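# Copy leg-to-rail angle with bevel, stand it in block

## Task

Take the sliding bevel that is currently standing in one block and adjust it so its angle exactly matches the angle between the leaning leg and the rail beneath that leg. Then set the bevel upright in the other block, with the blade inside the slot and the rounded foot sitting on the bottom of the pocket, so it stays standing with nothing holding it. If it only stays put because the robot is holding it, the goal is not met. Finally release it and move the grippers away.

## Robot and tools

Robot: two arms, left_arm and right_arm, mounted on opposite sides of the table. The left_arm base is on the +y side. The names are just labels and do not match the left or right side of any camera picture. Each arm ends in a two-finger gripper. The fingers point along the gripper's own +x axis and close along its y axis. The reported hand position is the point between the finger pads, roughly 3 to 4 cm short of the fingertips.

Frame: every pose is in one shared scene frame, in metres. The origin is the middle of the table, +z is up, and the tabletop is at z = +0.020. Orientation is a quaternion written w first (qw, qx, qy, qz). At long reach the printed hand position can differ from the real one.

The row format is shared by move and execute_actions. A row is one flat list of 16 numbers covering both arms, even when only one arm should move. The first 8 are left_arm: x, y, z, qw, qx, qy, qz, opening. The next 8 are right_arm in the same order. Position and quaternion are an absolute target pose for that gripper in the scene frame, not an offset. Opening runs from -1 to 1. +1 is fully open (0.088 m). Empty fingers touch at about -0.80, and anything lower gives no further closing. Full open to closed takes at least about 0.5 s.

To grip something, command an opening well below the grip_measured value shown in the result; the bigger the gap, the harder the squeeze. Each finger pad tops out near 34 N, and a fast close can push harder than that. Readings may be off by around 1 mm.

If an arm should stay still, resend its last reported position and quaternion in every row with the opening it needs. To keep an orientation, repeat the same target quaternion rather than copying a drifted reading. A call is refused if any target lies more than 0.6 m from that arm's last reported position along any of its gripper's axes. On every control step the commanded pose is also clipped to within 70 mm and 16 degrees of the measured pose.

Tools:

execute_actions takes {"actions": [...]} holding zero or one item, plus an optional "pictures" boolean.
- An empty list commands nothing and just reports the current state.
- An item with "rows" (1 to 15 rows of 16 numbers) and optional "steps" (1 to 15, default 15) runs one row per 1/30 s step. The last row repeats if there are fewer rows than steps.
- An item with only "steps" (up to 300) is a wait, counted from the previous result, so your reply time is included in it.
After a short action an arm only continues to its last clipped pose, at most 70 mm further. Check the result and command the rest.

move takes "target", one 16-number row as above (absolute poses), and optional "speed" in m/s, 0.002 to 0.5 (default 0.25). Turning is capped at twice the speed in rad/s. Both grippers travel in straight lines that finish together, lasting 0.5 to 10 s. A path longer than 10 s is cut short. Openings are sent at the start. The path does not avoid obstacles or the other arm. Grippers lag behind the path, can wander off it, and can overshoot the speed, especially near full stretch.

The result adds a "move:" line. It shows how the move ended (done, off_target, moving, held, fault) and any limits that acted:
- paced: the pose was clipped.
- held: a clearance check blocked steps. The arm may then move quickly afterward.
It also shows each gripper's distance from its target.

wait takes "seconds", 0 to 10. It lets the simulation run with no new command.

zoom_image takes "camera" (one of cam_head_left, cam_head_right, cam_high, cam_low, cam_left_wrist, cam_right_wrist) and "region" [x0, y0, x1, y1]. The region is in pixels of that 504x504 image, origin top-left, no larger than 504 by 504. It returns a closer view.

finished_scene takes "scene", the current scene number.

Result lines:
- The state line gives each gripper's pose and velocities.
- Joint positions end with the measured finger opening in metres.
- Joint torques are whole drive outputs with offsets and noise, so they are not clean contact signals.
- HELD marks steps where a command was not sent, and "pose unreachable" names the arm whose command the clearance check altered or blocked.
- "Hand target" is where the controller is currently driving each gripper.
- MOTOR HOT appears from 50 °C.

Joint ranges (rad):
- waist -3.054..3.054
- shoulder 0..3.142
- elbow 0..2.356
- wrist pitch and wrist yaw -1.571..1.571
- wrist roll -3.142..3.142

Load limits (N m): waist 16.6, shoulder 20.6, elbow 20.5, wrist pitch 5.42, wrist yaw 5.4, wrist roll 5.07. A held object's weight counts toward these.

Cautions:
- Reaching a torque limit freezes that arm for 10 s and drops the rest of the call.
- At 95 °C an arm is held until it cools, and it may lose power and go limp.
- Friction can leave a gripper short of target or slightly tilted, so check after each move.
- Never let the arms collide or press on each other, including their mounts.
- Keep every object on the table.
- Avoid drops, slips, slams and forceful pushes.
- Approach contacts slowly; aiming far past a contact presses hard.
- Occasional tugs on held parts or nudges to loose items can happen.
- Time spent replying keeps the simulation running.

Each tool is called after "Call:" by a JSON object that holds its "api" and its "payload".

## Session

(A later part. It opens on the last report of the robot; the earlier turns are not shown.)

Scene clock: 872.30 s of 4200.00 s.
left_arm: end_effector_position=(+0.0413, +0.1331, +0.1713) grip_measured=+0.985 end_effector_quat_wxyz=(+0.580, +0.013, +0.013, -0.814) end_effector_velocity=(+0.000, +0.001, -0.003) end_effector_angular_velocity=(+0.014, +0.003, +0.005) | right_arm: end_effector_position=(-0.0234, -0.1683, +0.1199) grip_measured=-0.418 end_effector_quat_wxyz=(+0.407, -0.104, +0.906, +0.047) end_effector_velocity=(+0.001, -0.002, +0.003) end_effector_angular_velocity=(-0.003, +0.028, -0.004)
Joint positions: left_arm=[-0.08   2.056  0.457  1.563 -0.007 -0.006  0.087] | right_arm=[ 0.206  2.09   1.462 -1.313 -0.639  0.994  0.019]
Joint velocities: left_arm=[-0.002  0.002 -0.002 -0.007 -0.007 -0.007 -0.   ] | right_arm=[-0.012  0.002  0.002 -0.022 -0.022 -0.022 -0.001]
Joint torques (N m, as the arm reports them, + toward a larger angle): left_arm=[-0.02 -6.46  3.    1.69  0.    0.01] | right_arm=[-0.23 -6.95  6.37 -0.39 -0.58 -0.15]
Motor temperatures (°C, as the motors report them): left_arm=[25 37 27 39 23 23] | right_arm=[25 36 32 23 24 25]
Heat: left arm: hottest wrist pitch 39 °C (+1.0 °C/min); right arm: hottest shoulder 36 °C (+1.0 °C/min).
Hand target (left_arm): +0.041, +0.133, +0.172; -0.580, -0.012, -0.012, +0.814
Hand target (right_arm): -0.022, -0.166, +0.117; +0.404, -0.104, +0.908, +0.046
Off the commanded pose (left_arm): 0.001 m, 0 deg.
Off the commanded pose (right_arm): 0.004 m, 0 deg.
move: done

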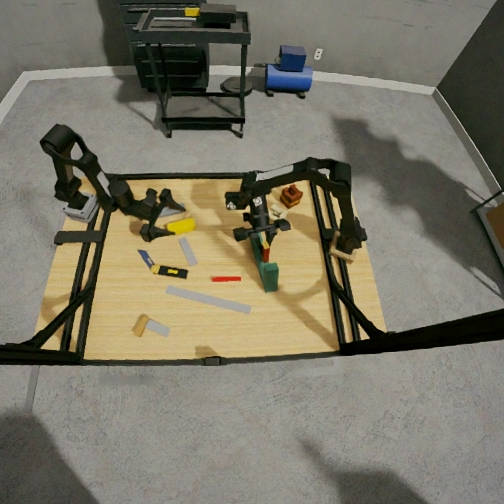

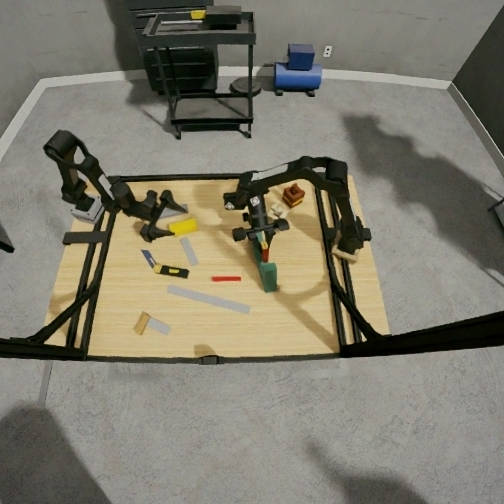

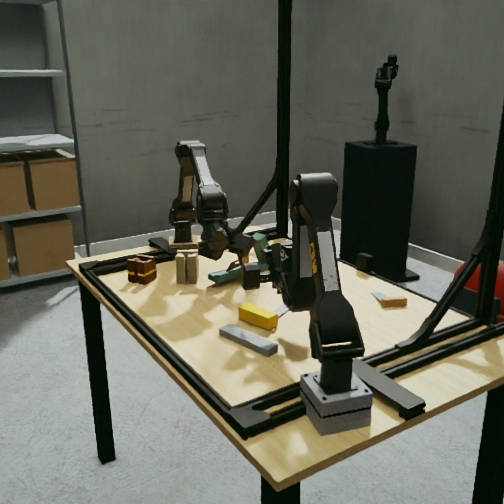

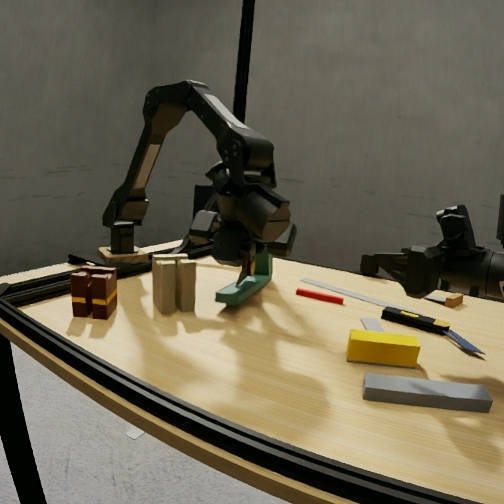

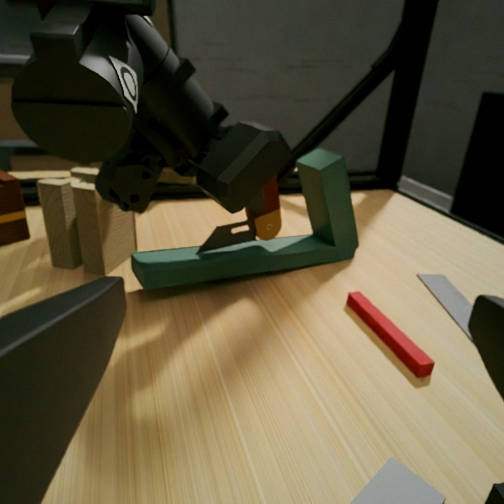

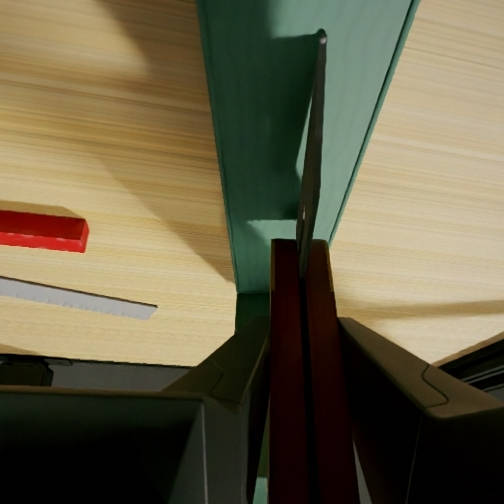

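Call:
{"api": "move", "payload": {"target": [0.0413,0.1329,0.1721,0.580,0.012,0.012,-0.814,1,-0.0223,-0.1655,0.111,0.4041,-0.1034,0.9077,0.0460,-0.62], "speed": 0.03}}

Call:
{"api": "zoom_image", "payload": {"camera": "cam_left_wrist", "region": [170, 90, 380, 290]}}

Scene clock: 925.53 s of 4200.00 s.
left_arm: end_effector_position=(+0.0415, +0.1331, +0.1712) grip_measured=+0.985 end_effector_quat_wxyz=(+0.580, +0.013, +0.013, -0.814) end_effector_velocity=(-0.002, +0.001, -0.001) end_effector_angular_velocity=(+0.005, -0.009, -0.010) | right_arm: end_effector_position=(-0.0225, -0.1648, +0.1173) grip_measured=-0.418 end_effector_quat_wxyz=(+0.407, -0.101, +0.906, +0.052) end_effector_velocity=(-0.000, +0.000, +0.001) end_effector_angular_velocity=(+0.013, +0.006, +0.000)
Joint positions: left_arm=[-0.08   2.056  0.456  1.563 -0.007 -0.006  0.087] | right_arm=[ 0.204  2.1    1.468 -1.301 -0.644  0.989  0.019]
Joint velocities: left_arm=[-0.002 -0.002 -0.002 -0.007  0.007  0.007 -0.   ] | right_arm=[-0.002 -0.007 -0.007  0.007 -0.007 -0.007  0.   ]
Joint torques (N m, as the arm reports them, + toward a larger angle): left_arm=[-0.05 -6.41  3.02  1.68  0.01  0.01] | right_arm=[-0.1  -7.15  4.41  0.02 -0.45 -0.02]
Motor temperatures (°C, as the motors report them): left_arm=[25 37 26 39 23 23] | right_arm=[25 36 31 24 24 25]
Heat: left arm: hottest wrist pitch 39 °C (+0.0 °C/min); right arm: hottest shoulder 36 °C (+0.0 °C/min).
Hand target (left_arm): +0.041, +0.133, +0.172; -0.580, -0.012, -0.012, +0.814
Hand target (right_arm): -0.022, -0.166, +0.111; +0.404, -0.103, +0.908, +0.046
Off the commanded pose (left_arm): 0.001 m, 0 deg.
Off the commanded pose (right_arm): 0.006 m, 1 deg.
move: done

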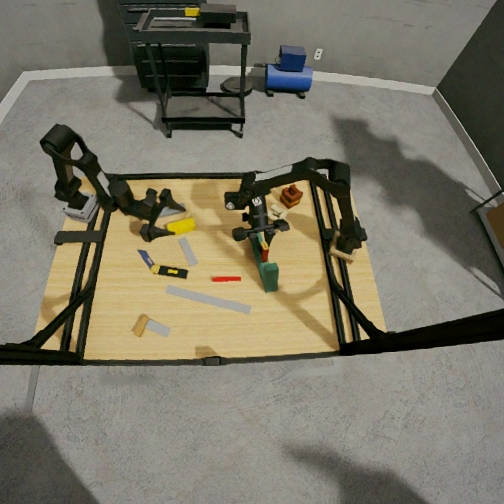

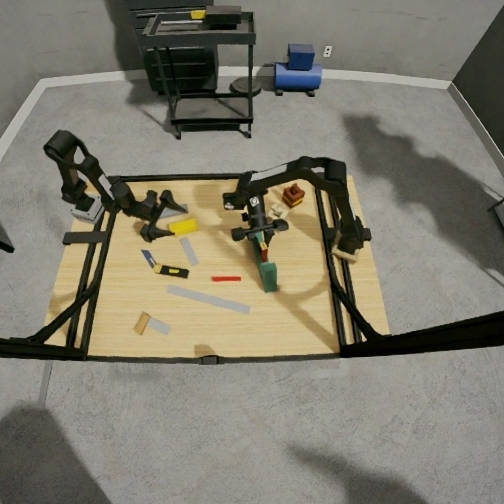

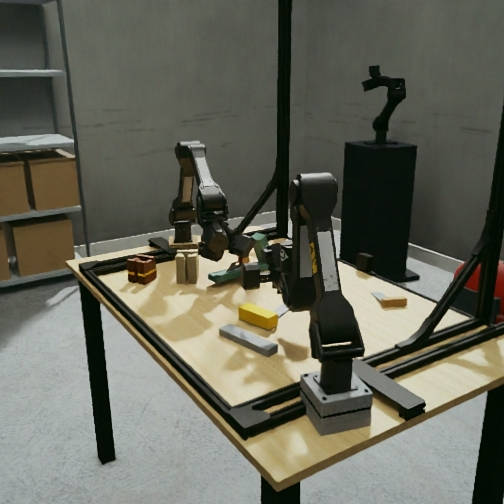

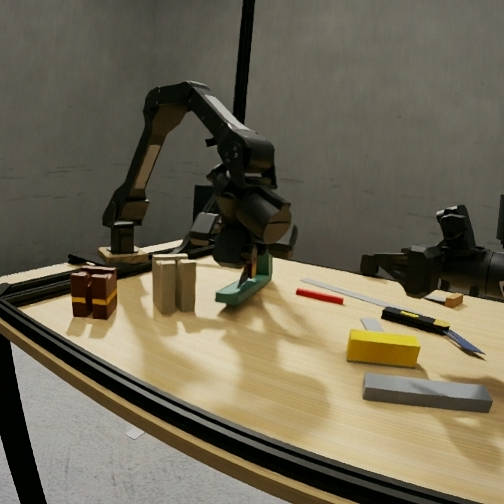

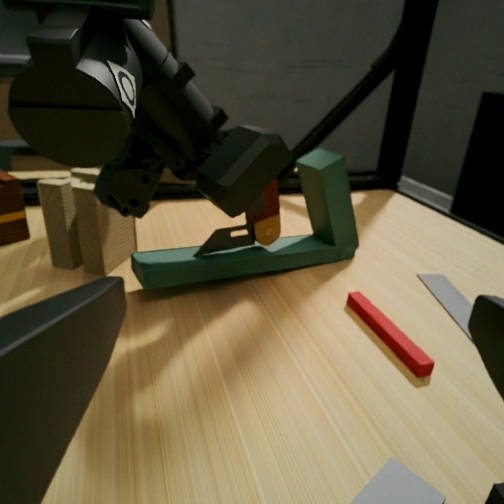

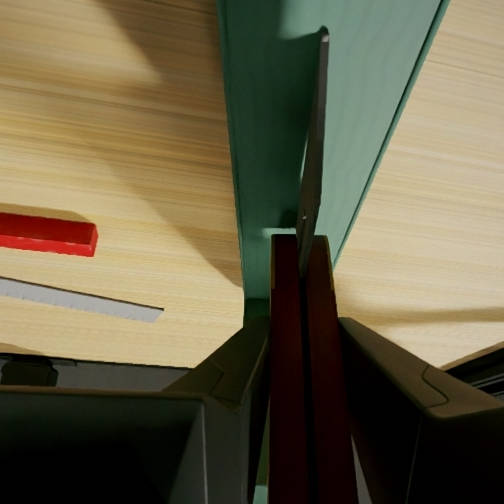

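Region (170, 90, 380, 290) of cam_left_wrist's 504x504 image, scaled by 2.400, with more detail than that image has; it fills the top 480 rows of this view, and the rest is white.

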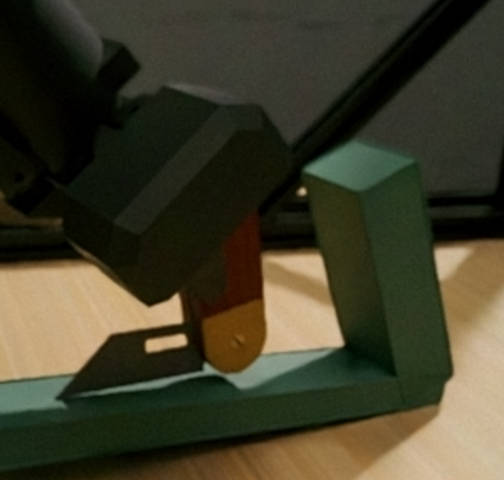

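Call:
{"api": "move", "payload": {"target": [0.0413,0.1329,0.1721,0.580,0.012,0.012,-0.814,1,-0.0467,-0.1715,0.1115,0.4041,-0.1034,0.9077,0.0460,-0.62], "speed": 0.03}}

Call:
{"api": "zoom_image", "payload": {"camera": "cam_left_wrist", "region": [170, 90, 380, 290]}}

Scene clock: 939.97 s of 4200.00 s.
left_arm: end_effector_position=(+0.0415, +0.1331, +0.1712) grip_measured=+0.985 end_effector_quat_wxyz=(+0.580, +0.013, +0.013, -0.814) end_effector_velocity=(-0.002, +0.001, +0.001) end_effector_angular_velocity=(+0.000, -0.007, -0.010) | right_arm: end_effector_position=(-0.0441, -0.1690, +0.1102) grip_measured=-0.418 end_effector_quat_wxyz=(+0.404, -0.102, +0.908, +0.045) end_effector_velocity=(+0.003, -0.001, -0.002) end_effector_angular_velocity=(-0.004, -0.008, -0.010)
Joint positions: left_arm=[-0.08   2.056  0.456  1.563 -0.007 -0.006  0.087] | right_arm=[ 0.259  2.08   1.404 -1.23  -0.667  1.059  0.019]
Joint velocities: left_arm=[-0.002 -0.007 -0.002 -0.007  0.007  0.007 -0.   ] | right_arm=[-0.007 -0.002 -0.007  0.007  0.007  0.007 -0.001]
Joint torques (N m, as the arm reports them, + toward a larger angle): left_arm=[-0.07 -6.43  3.04  1.68  0.01  0.02] | right_arm=[  0.58 -10.36   3.39  -0.13  -0.47   0.14]
Motor temperatures (°C, as the motors report them): left_arm=[25 37 26 39 23 23] | right_arm=[25 36 31 23 24 25]
Heat: left arm: hottest wrist pitch 39 °C (+0.0 °C/min); right arm: hottest shoulder 36 °C (+0.0 °C/min).
Hand target (left_arm): +0.041, +0.133, +0.172; -0.580, -0.012, -0.012, +0.814
Hand target (right_arm): -0.047, -0.172, +0.111; +0.404, -0.103, +0.908, +0.046
Off the commanded pose (left_arm): 0.001 m, 0 deg.
Off the commanded pose (right_arm): 0.004 m, 0 deg.
move: done

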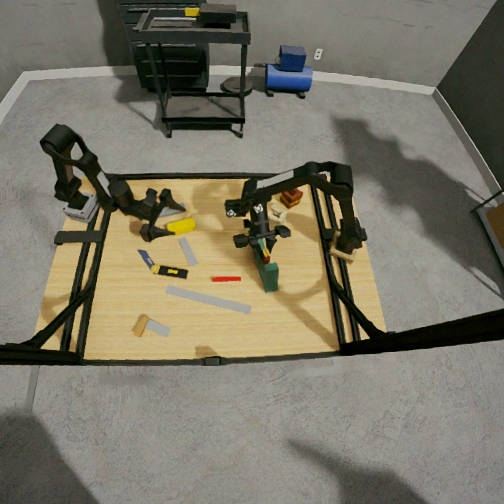

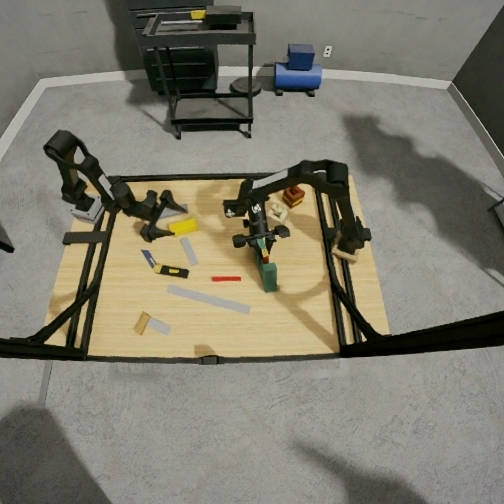

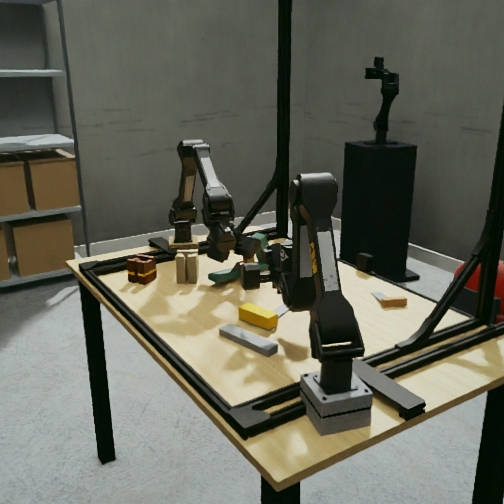

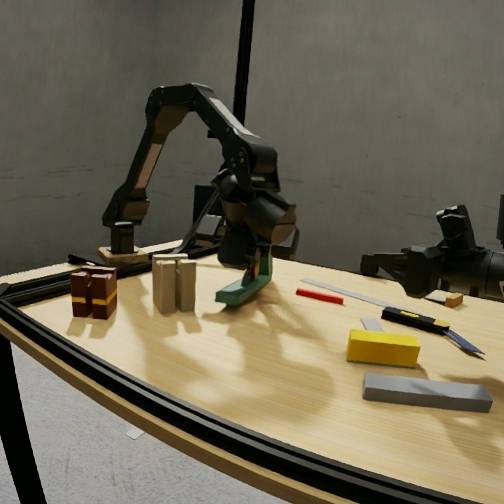

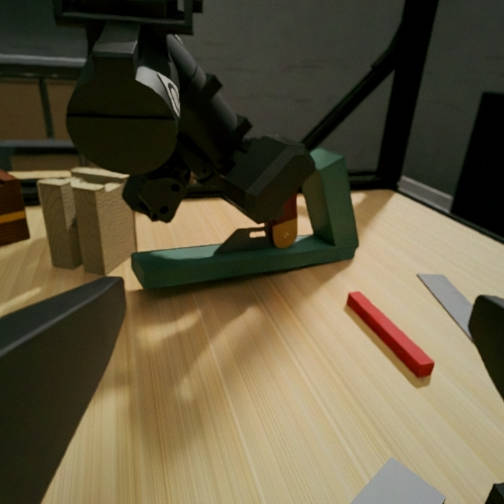

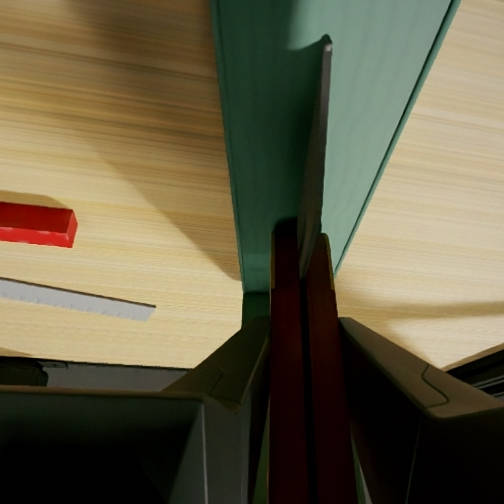

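Region (170, 90, 380, 290) of cam_left_wrist's 504x504 image, scaled by 2.400, with more detail than that image has; it fills the top 480 rows of this view, and the rest is white.

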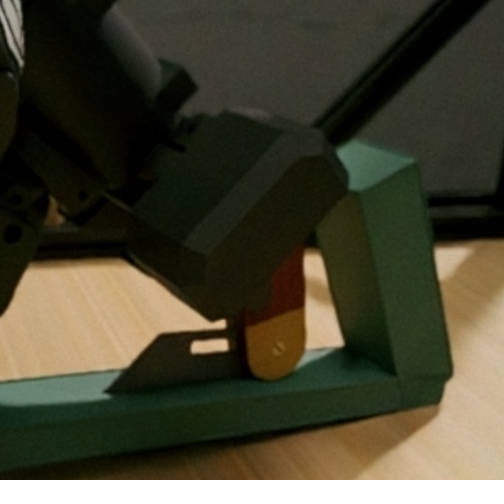

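Call:
{"api": "zoom_image", "payload": {"camera": "cam_left_wrist", "region": [210, 120, 330, 260]}}

Region (210, 120, 330, 260) of cam_left_wrist's 504x504 image, scaled by 3.600, with more detail than that image has; it fills the left 432 columns of this view, and the rest is white.

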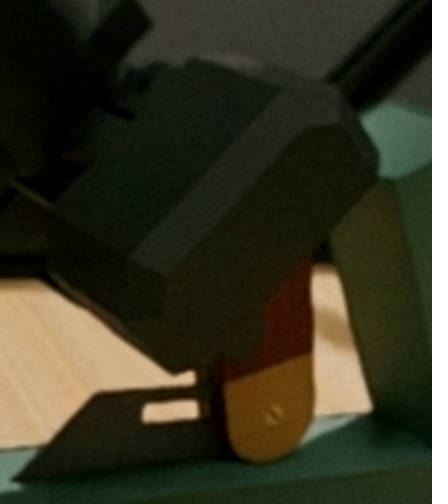

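Call:
{"api": "move", "payload": {"target": [0.0413,0.1329,0.1721,0.580,0.012,0.012,-0.814,1,-0.0564,-0.1737,0.1115,0.3561,-0.1057,0.9276,0.0406,-0.62], "speed": 0.02}}

Call:
{"api": "zoom_image", "payload": {"camera": "cam_left_wrist", "region": [210, 100, 380, 270]}}

Scene clock: 1002.77 s of 4200.00 s.
left_arm: end_effector_position=(+0.0413, +0.1331, +0.1711) grip_measured=+0.985 end_effector_quat_wxyz=(+0.580, +0.013, +0.013, -0.814) end_effector_velocity=(+0.002, -0.000, -0.001) end_effector_angular_velocity=(+0.009, +0.004, +0.020) | right_arm: end_effector_position=(-0.0563, -0.1729, +0.1143) grip_measured=-0.418 end_effector_quat_wxyz=(+0.361, -0.105, +0.926, +0.047) end_effector_velocity=(-0.000, -0.001, +0.002) end_effector_angular_velocity=(+0.010, +0.011, +0.010)
Joint positions: left_arm=[-0.08   2.057  0.456  1.564 -0.007 -0.006  0.087] | right_arm=[ 0.265  2.094  1.396 -1.26  -0.75   1.017  0.018]
Joint velocities: left_arm=[-0.002 -0.002 -0.002 -0.007 -0.022 -0.007  0.   ] | right_arm=[-0.002 -0.002 -0.002 -0.007 -0.007 -0.022 -0.   ]
Joint torques (N m, as the arm reports them, + toward a larger angle): left_arm=[-0.06 -6.43  3.03  1.67  0.01  0.02] | right_arm=[-0.14 -7.43  4.77 -0.67 -0.7  -0.1 ]
Motor temperatures (°C, as the motors report them): left_arm=[25 37 26 40 23 23] | right_arm=[25 40 29 23 24 25]
Heat: left arm: hottest wrist pitch 40 °C (+1.0 °C/min); right arm: hottest shoulder 40 °C (+3.0 °C/min).
Hand target (left_arm): +0.041, +0.133, +0.172; -0.580, -0.012, -0.012, +0.814
Hand target (right_arm): -0.057, -0.174, +0.111; +0.356, -0.106, +0.928, +0.041
Off the commanded pose (left_arm): 0.001 m, 0 deg.
Off the commanded pose (right_arm): 0.003 m, 1 deg.
move: done

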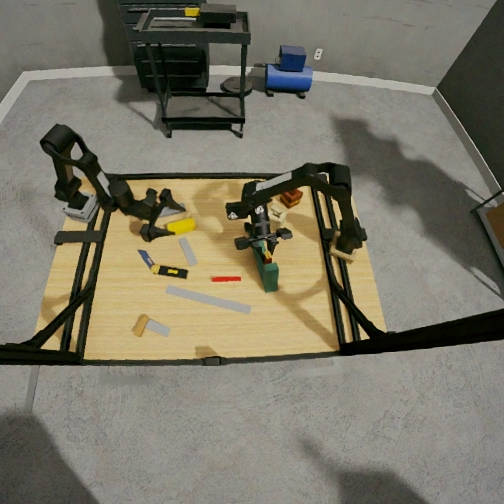

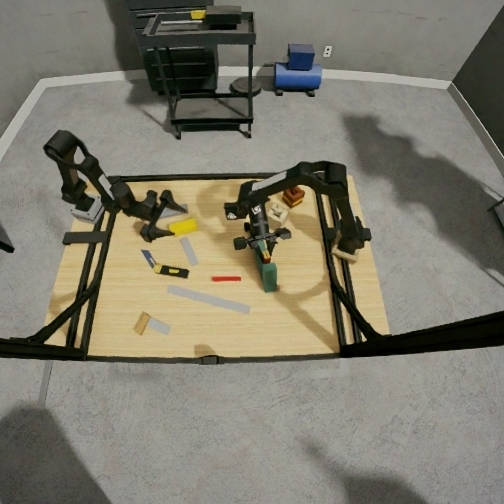

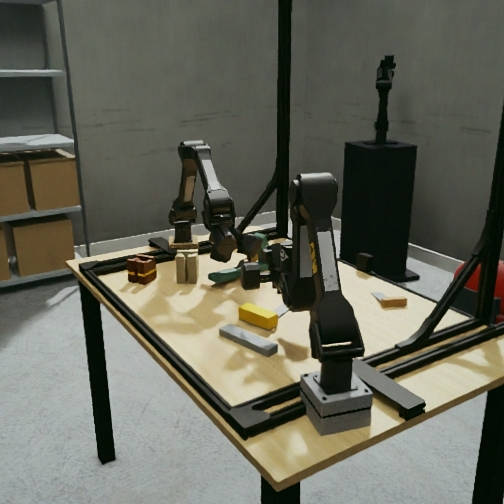

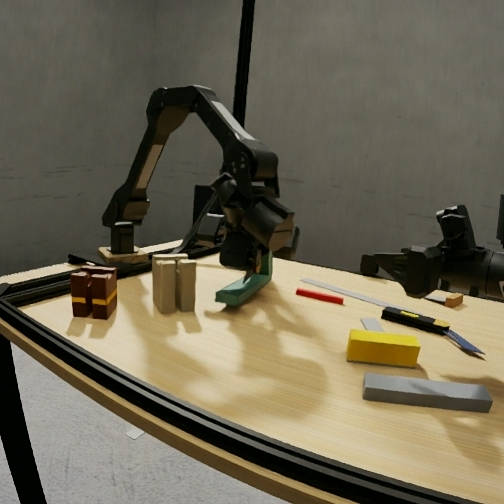

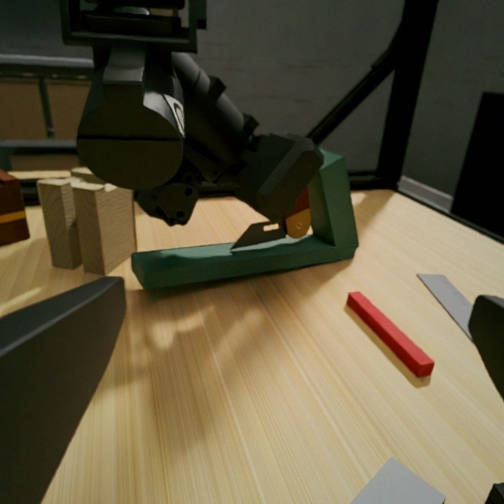

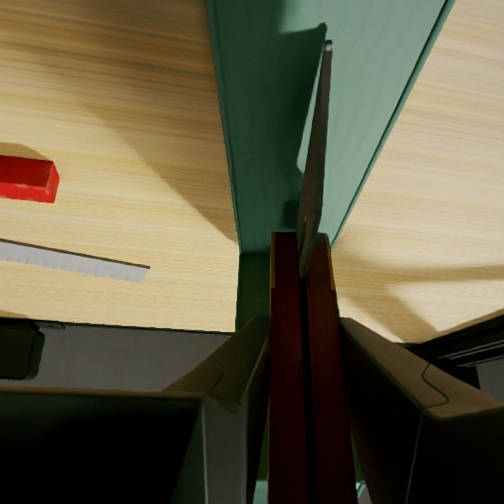

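Region (210, 100, 380, 270) of cam_left_wrist's 504x504 image, scaled by 2.965, with more detail than that image has.

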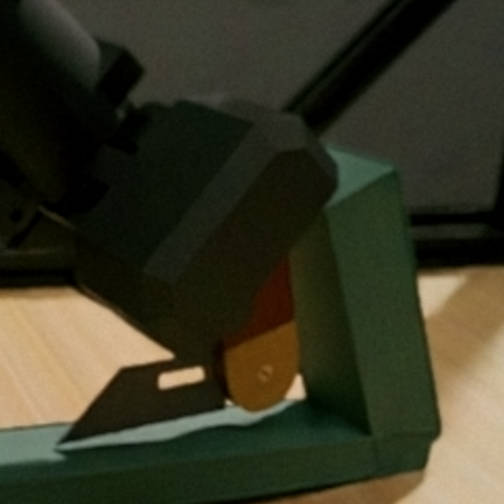

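Call:
{"api": "move", "payload": {"target": [0.0413,0.1329,0.1721,0.580,0.012,0.012,-0.814,1,-0.0642,-0.1755,0.1075,0.3153,-0.1073,0.9422,0.0359,-0.62], "speed": 0.02}}

Call:
{"api": "zoom_image", "payload": {"camera": "cam_left_wrist", "region": [210, 100, 380, 270]}}

Scene clock: 1018.70 s of 4200.00 s.
left_arm: end_effector_position=(+0.0413, +0.1331, +0.1711) grip_measured=+0.985 end_effector_quat_wxyz=(+0.580, +0.013, +0.013, -0.814) end_effector_velocity=(+0.000, +0.001, -0.001) end_effector_angular_velocity=(+0.009, +0.004, +0.005) | right_arm: end_effector_position=(-0.0640, -0.1742, +0.1126) grip_measured=-0.418 end_effector_quat_wxyz=(+0.320, -0.105, +0.941, +0.045) end_effector_velocity=(-0.002, -0.002, +0.004) end_effector_angular_velocity=(-0.013, +0.024, -0.008)
Joint positions: left_arm=[-0.08   2.057  0.456  1.564 -0.007 -0.006  0.087] | right_arm=[ 0.263  2.131  1.396 -1.286 -0.825  0.967  0.018]
Joint velocities: left_arm=[-0.002 -0.002 -0.002 -0.007 -0.007 -0.007 -0.   ] | right_arm=[-0.002 -0.002 -0.002 -0.022 -0.022 -0.007 -0.   ]
Joint torques (N m, as the arm reports them, + toward a larger angle): left_arm=[-0.01 -6.47  3.04  1.65  0.01  0.02] | right_arm=[-0.09 -6.8   4.32 -0.64 -0.58 -0.09]
Motor temperatures (°C, as the motors report them): left_arm=[25 37 26 40 23 23] | right_arm=[25 39 29 24 24 25]
Heat: left arm: hottest wrist pitch 40 °C (+1.0 °C/min); right arm: hottest shoulder 39 °C (+0.0 °C/min).
Hand target (left_arm): +0.041, +0.133, +0.172; -0.580, -0.012, -0.012, +0.814
Hand target (right_arm): -0.064, -0.176, +0.107; +0.315, -0.107, +0.942, +0.036
Off the commanded pose (left_arm): 0.001 m, 0 deg.
Off the commanded pose (right_arm): 0.005 m, 1 deg.
move: done

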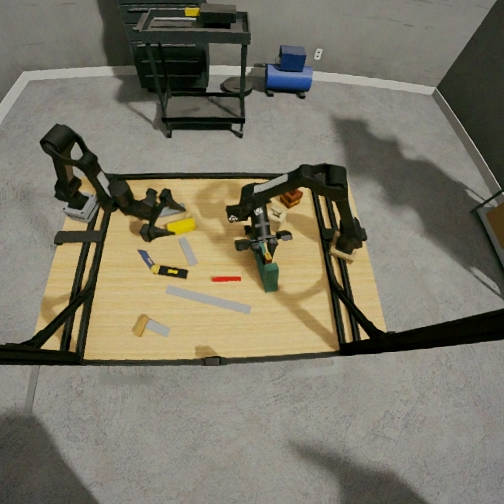

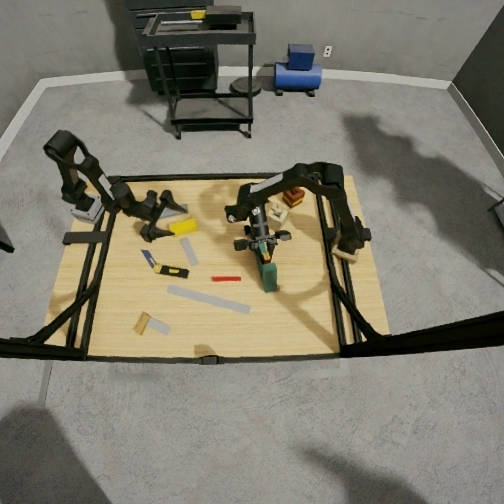

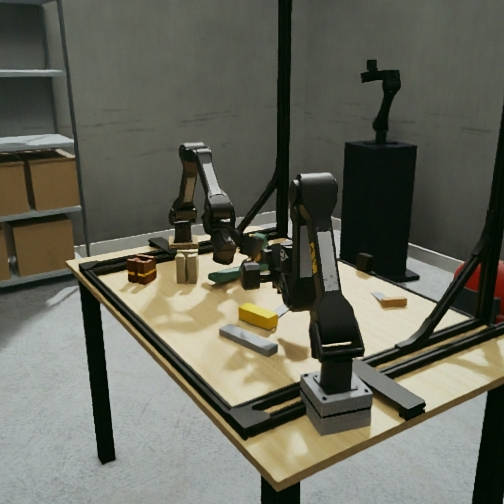

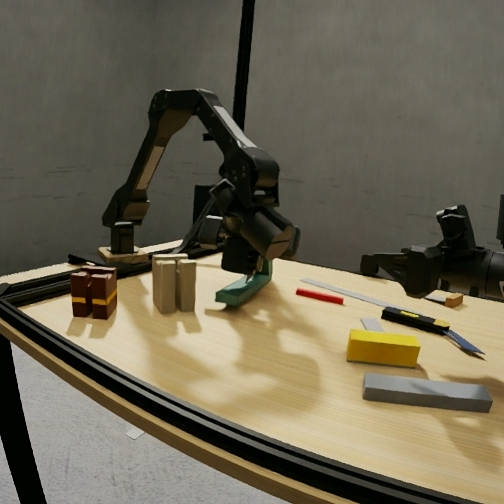

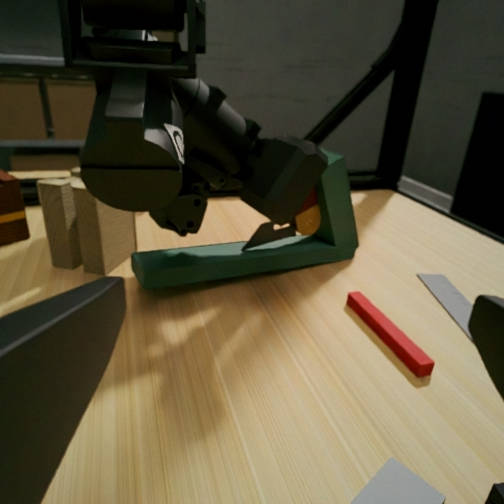

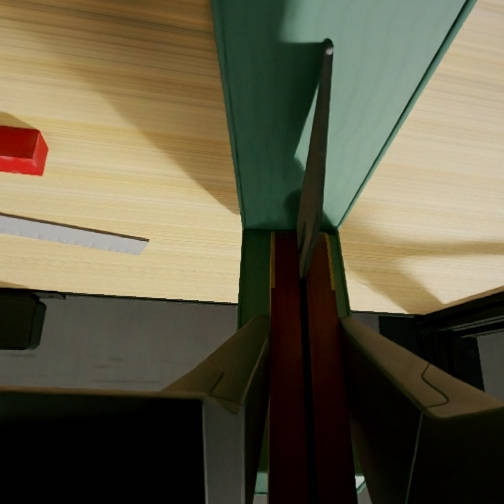

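Region (210, 100, 380, 270) of cam_left_wrist's 504x504 image, scaled by 2.965, with more detail than that image has.

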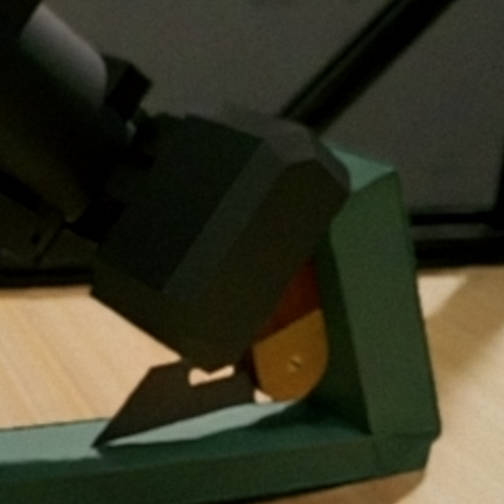

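Call:
{"api": "zoom_image", "payload": {"camera": "cam_left_wrist", "region": [270, 160, 360, 260]}}

Region (270, 160, 360, 260) of cam_left_wrist's 504x504 image, scaled by 5.040, with more detail than that image has; it fills the left 454 columns of this view, and the rest is white.

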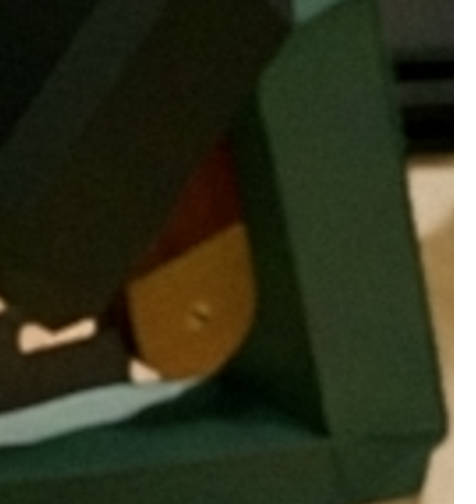

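Call:
{"api": "move", "payload": {"target": [0.0413,0.1329,0.1721,0.580,0.012,0.012,-0.814,1,-0.0710,-0.1771,0.1085,0.3153,-0.1073,0.9422,0.0359,-0.62], "speed": 0.01}}

Call:
{"api": "zoom_image", "payload": {"camera": "cam_left_wrist", "region": [250, 130, 370, 260]}}

Scene clock: 1066.57 s of 4200.00 s.
left_arm: end_effector_position=(+0.0414, +0.1330, +0.1711) grip_measured=+0.985 end_effector_quat_wxyz=(+0.580, +0.013, +0.013, -0.814) end_effector_velocity=(-0.002, +0.001, -0.004) end_effector_angular_velocity=(+0.023, -0.000, -0.009) | right_arm: end_effector_position=(-0.0659, -0.1743, +0.1082) grip_measured=-0.418 end_effector_quat_wxyz=(+0.318, -0.103, +0.942, +0.037) end_effector_velocity=(+0.002, +0.002, -0.001) end_effector_angular_velocity=(+0.024, +0.005, -0.006)
Joint positions: left_arm=[-0.08   2.057  0.457  1.563 -0.007 -0.006  0.087] | right_arm=[ 0.267  2.14   1.388 -1.269 -0.831  0.984  0.019]
Joint velocities: left_arm=[-0.002 -0.002 -0.002 -0.022  0.007 -0.007 -0.   ] | right_arm=[-0.007 -0.002 -0.007  0.022 -0.007 -0.007 -0.   ]
Joint torques (N m, as the arm reports them, + toward a larger angle): left_arm=[-0.04 -6.46  3.03  1.67  0.    0.01] | right_arm=[ 1.05 -9.57  3.24 -0.42 -0.73  0.07]
Motor temperatures (°C, as the motors report them): left_arm=[25 37 26 40 23 23] | right_arm=[25 38 29 24 24 25]
Heat: left arm: hottest wrist pitch 40 °C (+0.0 °C/min); right arm: hottest shoulder 38 °C (-2.0 °C/min).
Hand target (left_arm): +0.041, +0.133, +0.172; -0.580, -0.012, -0.012, +0.814
Hand target (right_arm): -0.071, -0.177, +0.109; +0.315, -0.107, +0.942, +0.036
Off the commanded pose (left_arm): 0.001 m, 0 deg.
Off the commanded pose (right_arm): 0.006 m, 1 deg.
move: done

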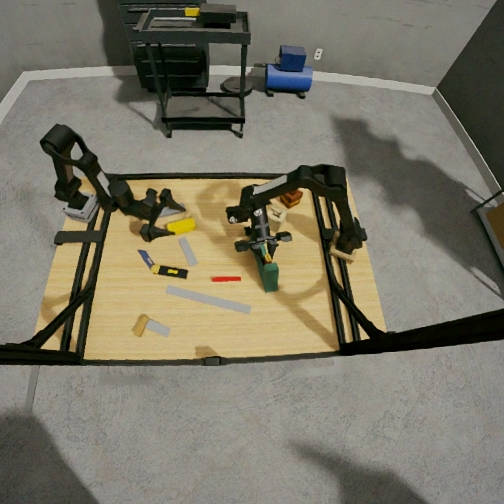

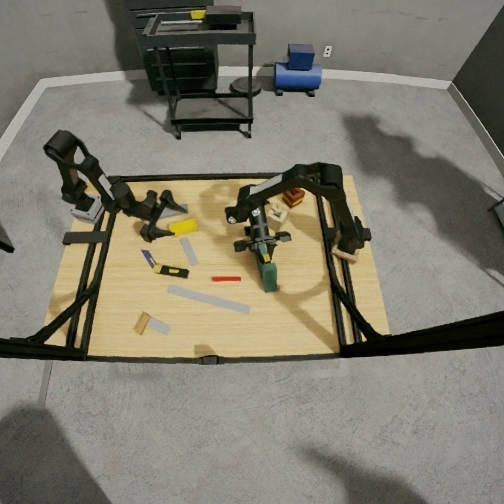

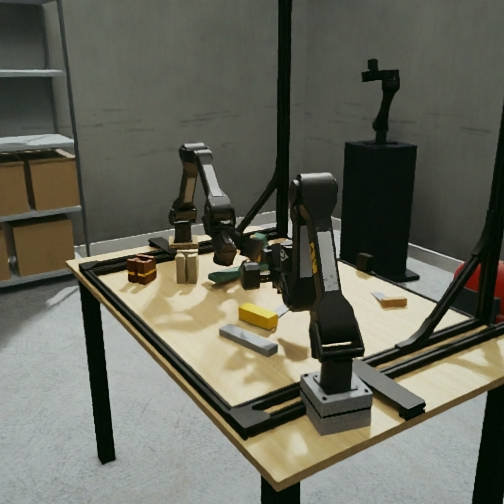

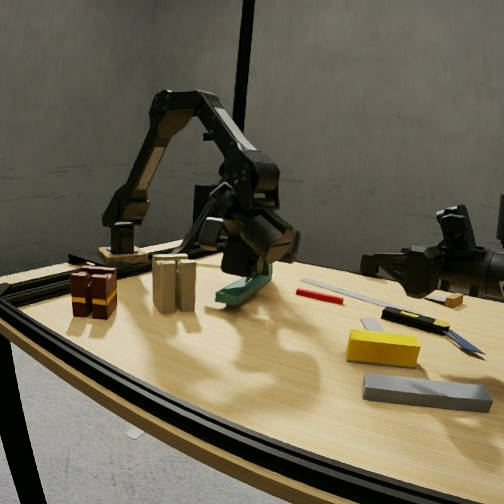

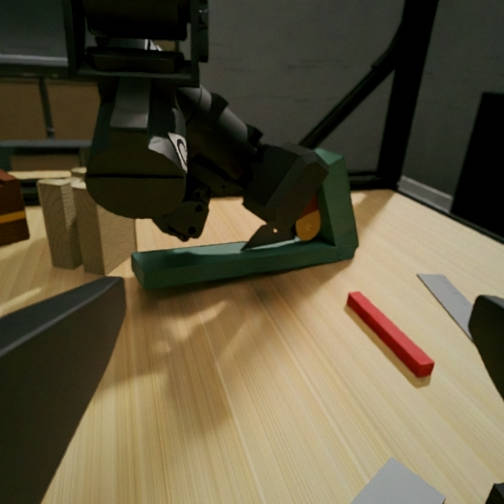

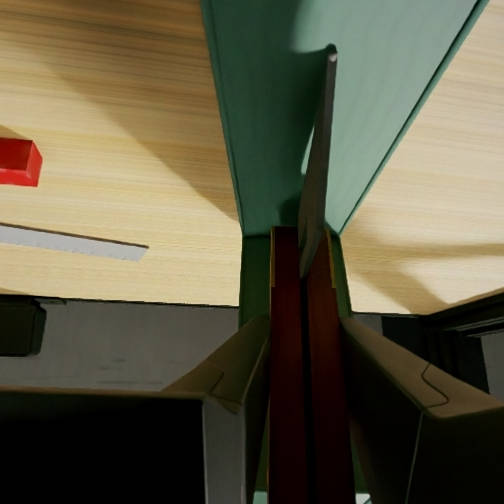

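Region (250, 130, 370, 260) of cam_left_wrist's 504x504 image, scaled by 3.877, with more detail than that image has; it fills the left 465 columns of this view, and the rest is white.

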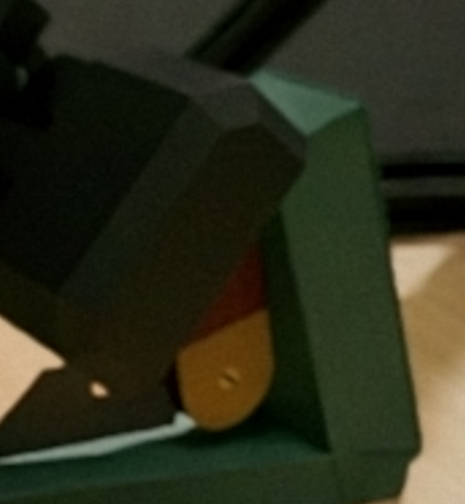

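Call:
{"api": "move", "payload": {"target": [0.0413,0.1329,0.1721,0.580,0.012,0.012,-0.814,1,-0.0724,-0.1778,0.1050,0.2822,-0.1085,0.9527,0.0321,-0.62], "speed": 0.01}}

Call:
{"api": "zoom_image", "payload": {"camera": "cam_left_wrist", "region": [250, 130, 370, 260]}}

Scene clock: 1130.77 s of 4200.00 s.
left_arm: end_effector_position=(+0.0414, +0.1330, +0.1711) grip_measured=+0.985 end_effector_quat_wxyz=(+0.580, +0.013, +0.013, -0.814) end_effector_velocity=(+0.000, +0.001, -0.004) end_effector_angular_velocity=(+0.023, -0.001, +0.005) | right_arm: end_effector_position=(-0.0665, -0.1766, +0.1070) grip_measured=-0.418 end_effector_quat_wxyz=(+0.290, -0.101, +0.951, +0.038) end_effector_velocity=(-0.001, +0.000, +0.003) end_effector_angular_velocity=(+0.002, +0.021, -0.009)
Joint positions: left_arm=[-0.08   2.057  0.457  1.563 -0.007 -0.006  0.087] | right_arm=[ 0.253  2.166  1.384 -1.297 -0.876  0.929  0.019]
Joint velocities: left_arm=[-0.002 -0.002 -0.002 -0.022 -0.007 -0.007 -0.   ] | right_arm=[-0.002 -0.002 -0.002 -0.007 -0.022 -0.007  0.001]
Joint torques (N m, as the arm reports them, + toward a larger angle): left_arm=[-0.08 -6.46  2.99  1.69  0.    0.02] | right_arm=[ 1.24 -7.19  4.71 -1.15 -0.97 -0.14]
Motor temperatures (°C, as the motors report them): left_arm=[25 37 26 40 23 23] | right_arm=[25 40 28 24 25 25]
Heat: left arm: hottest wrist pitch 40 °C (+0.0 °C/min); right arm: hottest shoulder 40 °C (+2.0 °C/min).
Hand target (left_arm): +0.041, +0.133, +0.172; -0.580, -0.012, -0.012, +0.814
Hand target (right_arm): -0.072, -0.178, +0.105; +0.282, -0.109, +0.953, +0.032
Off the commanded pose (left_arm): 0.001 m, 0 deg.
Off the commanded pose (right_arm): 0.006 m, 1 deg.
move: done

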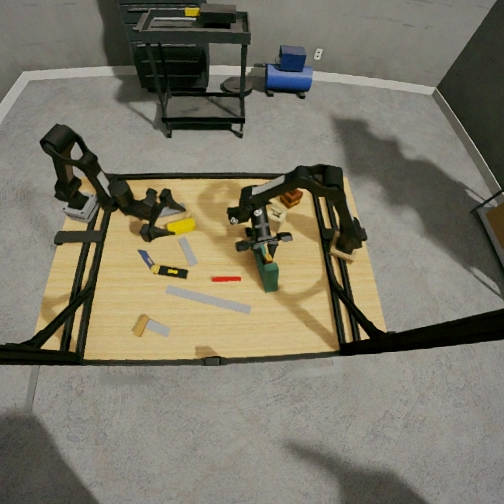

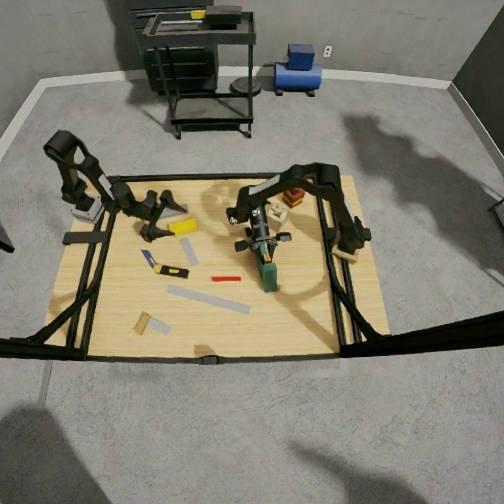

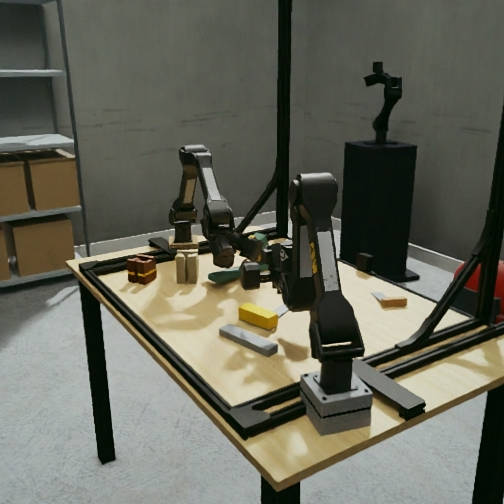

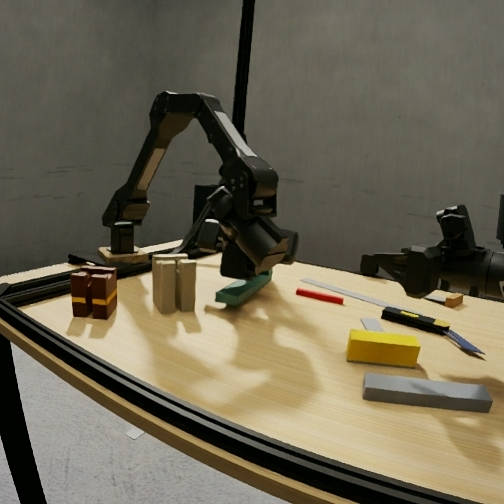

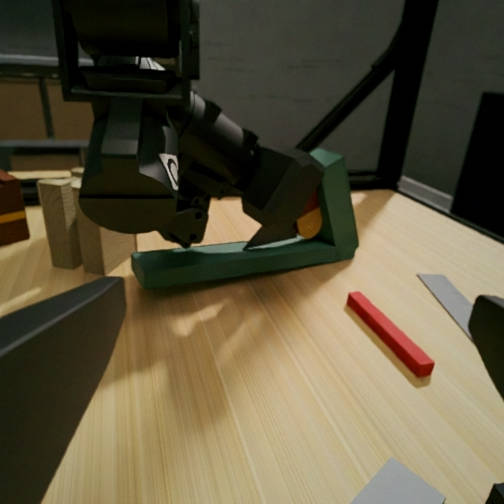

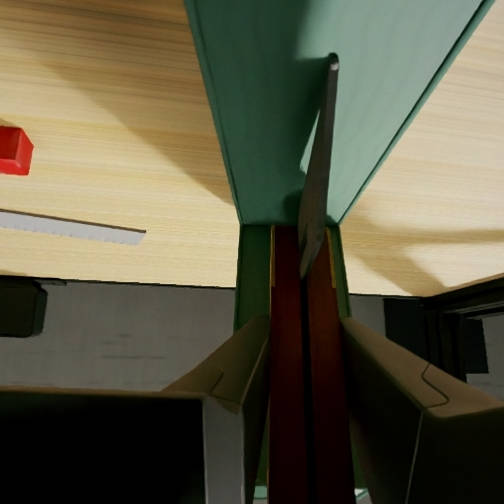

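Region (250, 130, 370, 260) of cam_left_wrist's 504x504 image, scaled by 3.877, with more detail than that image has; it fills the left 465 columns of this view, and the rest is white.

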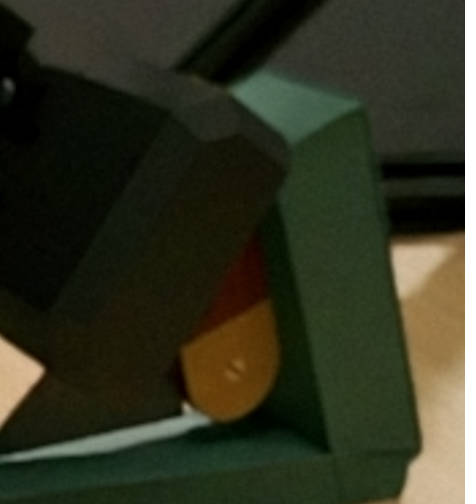

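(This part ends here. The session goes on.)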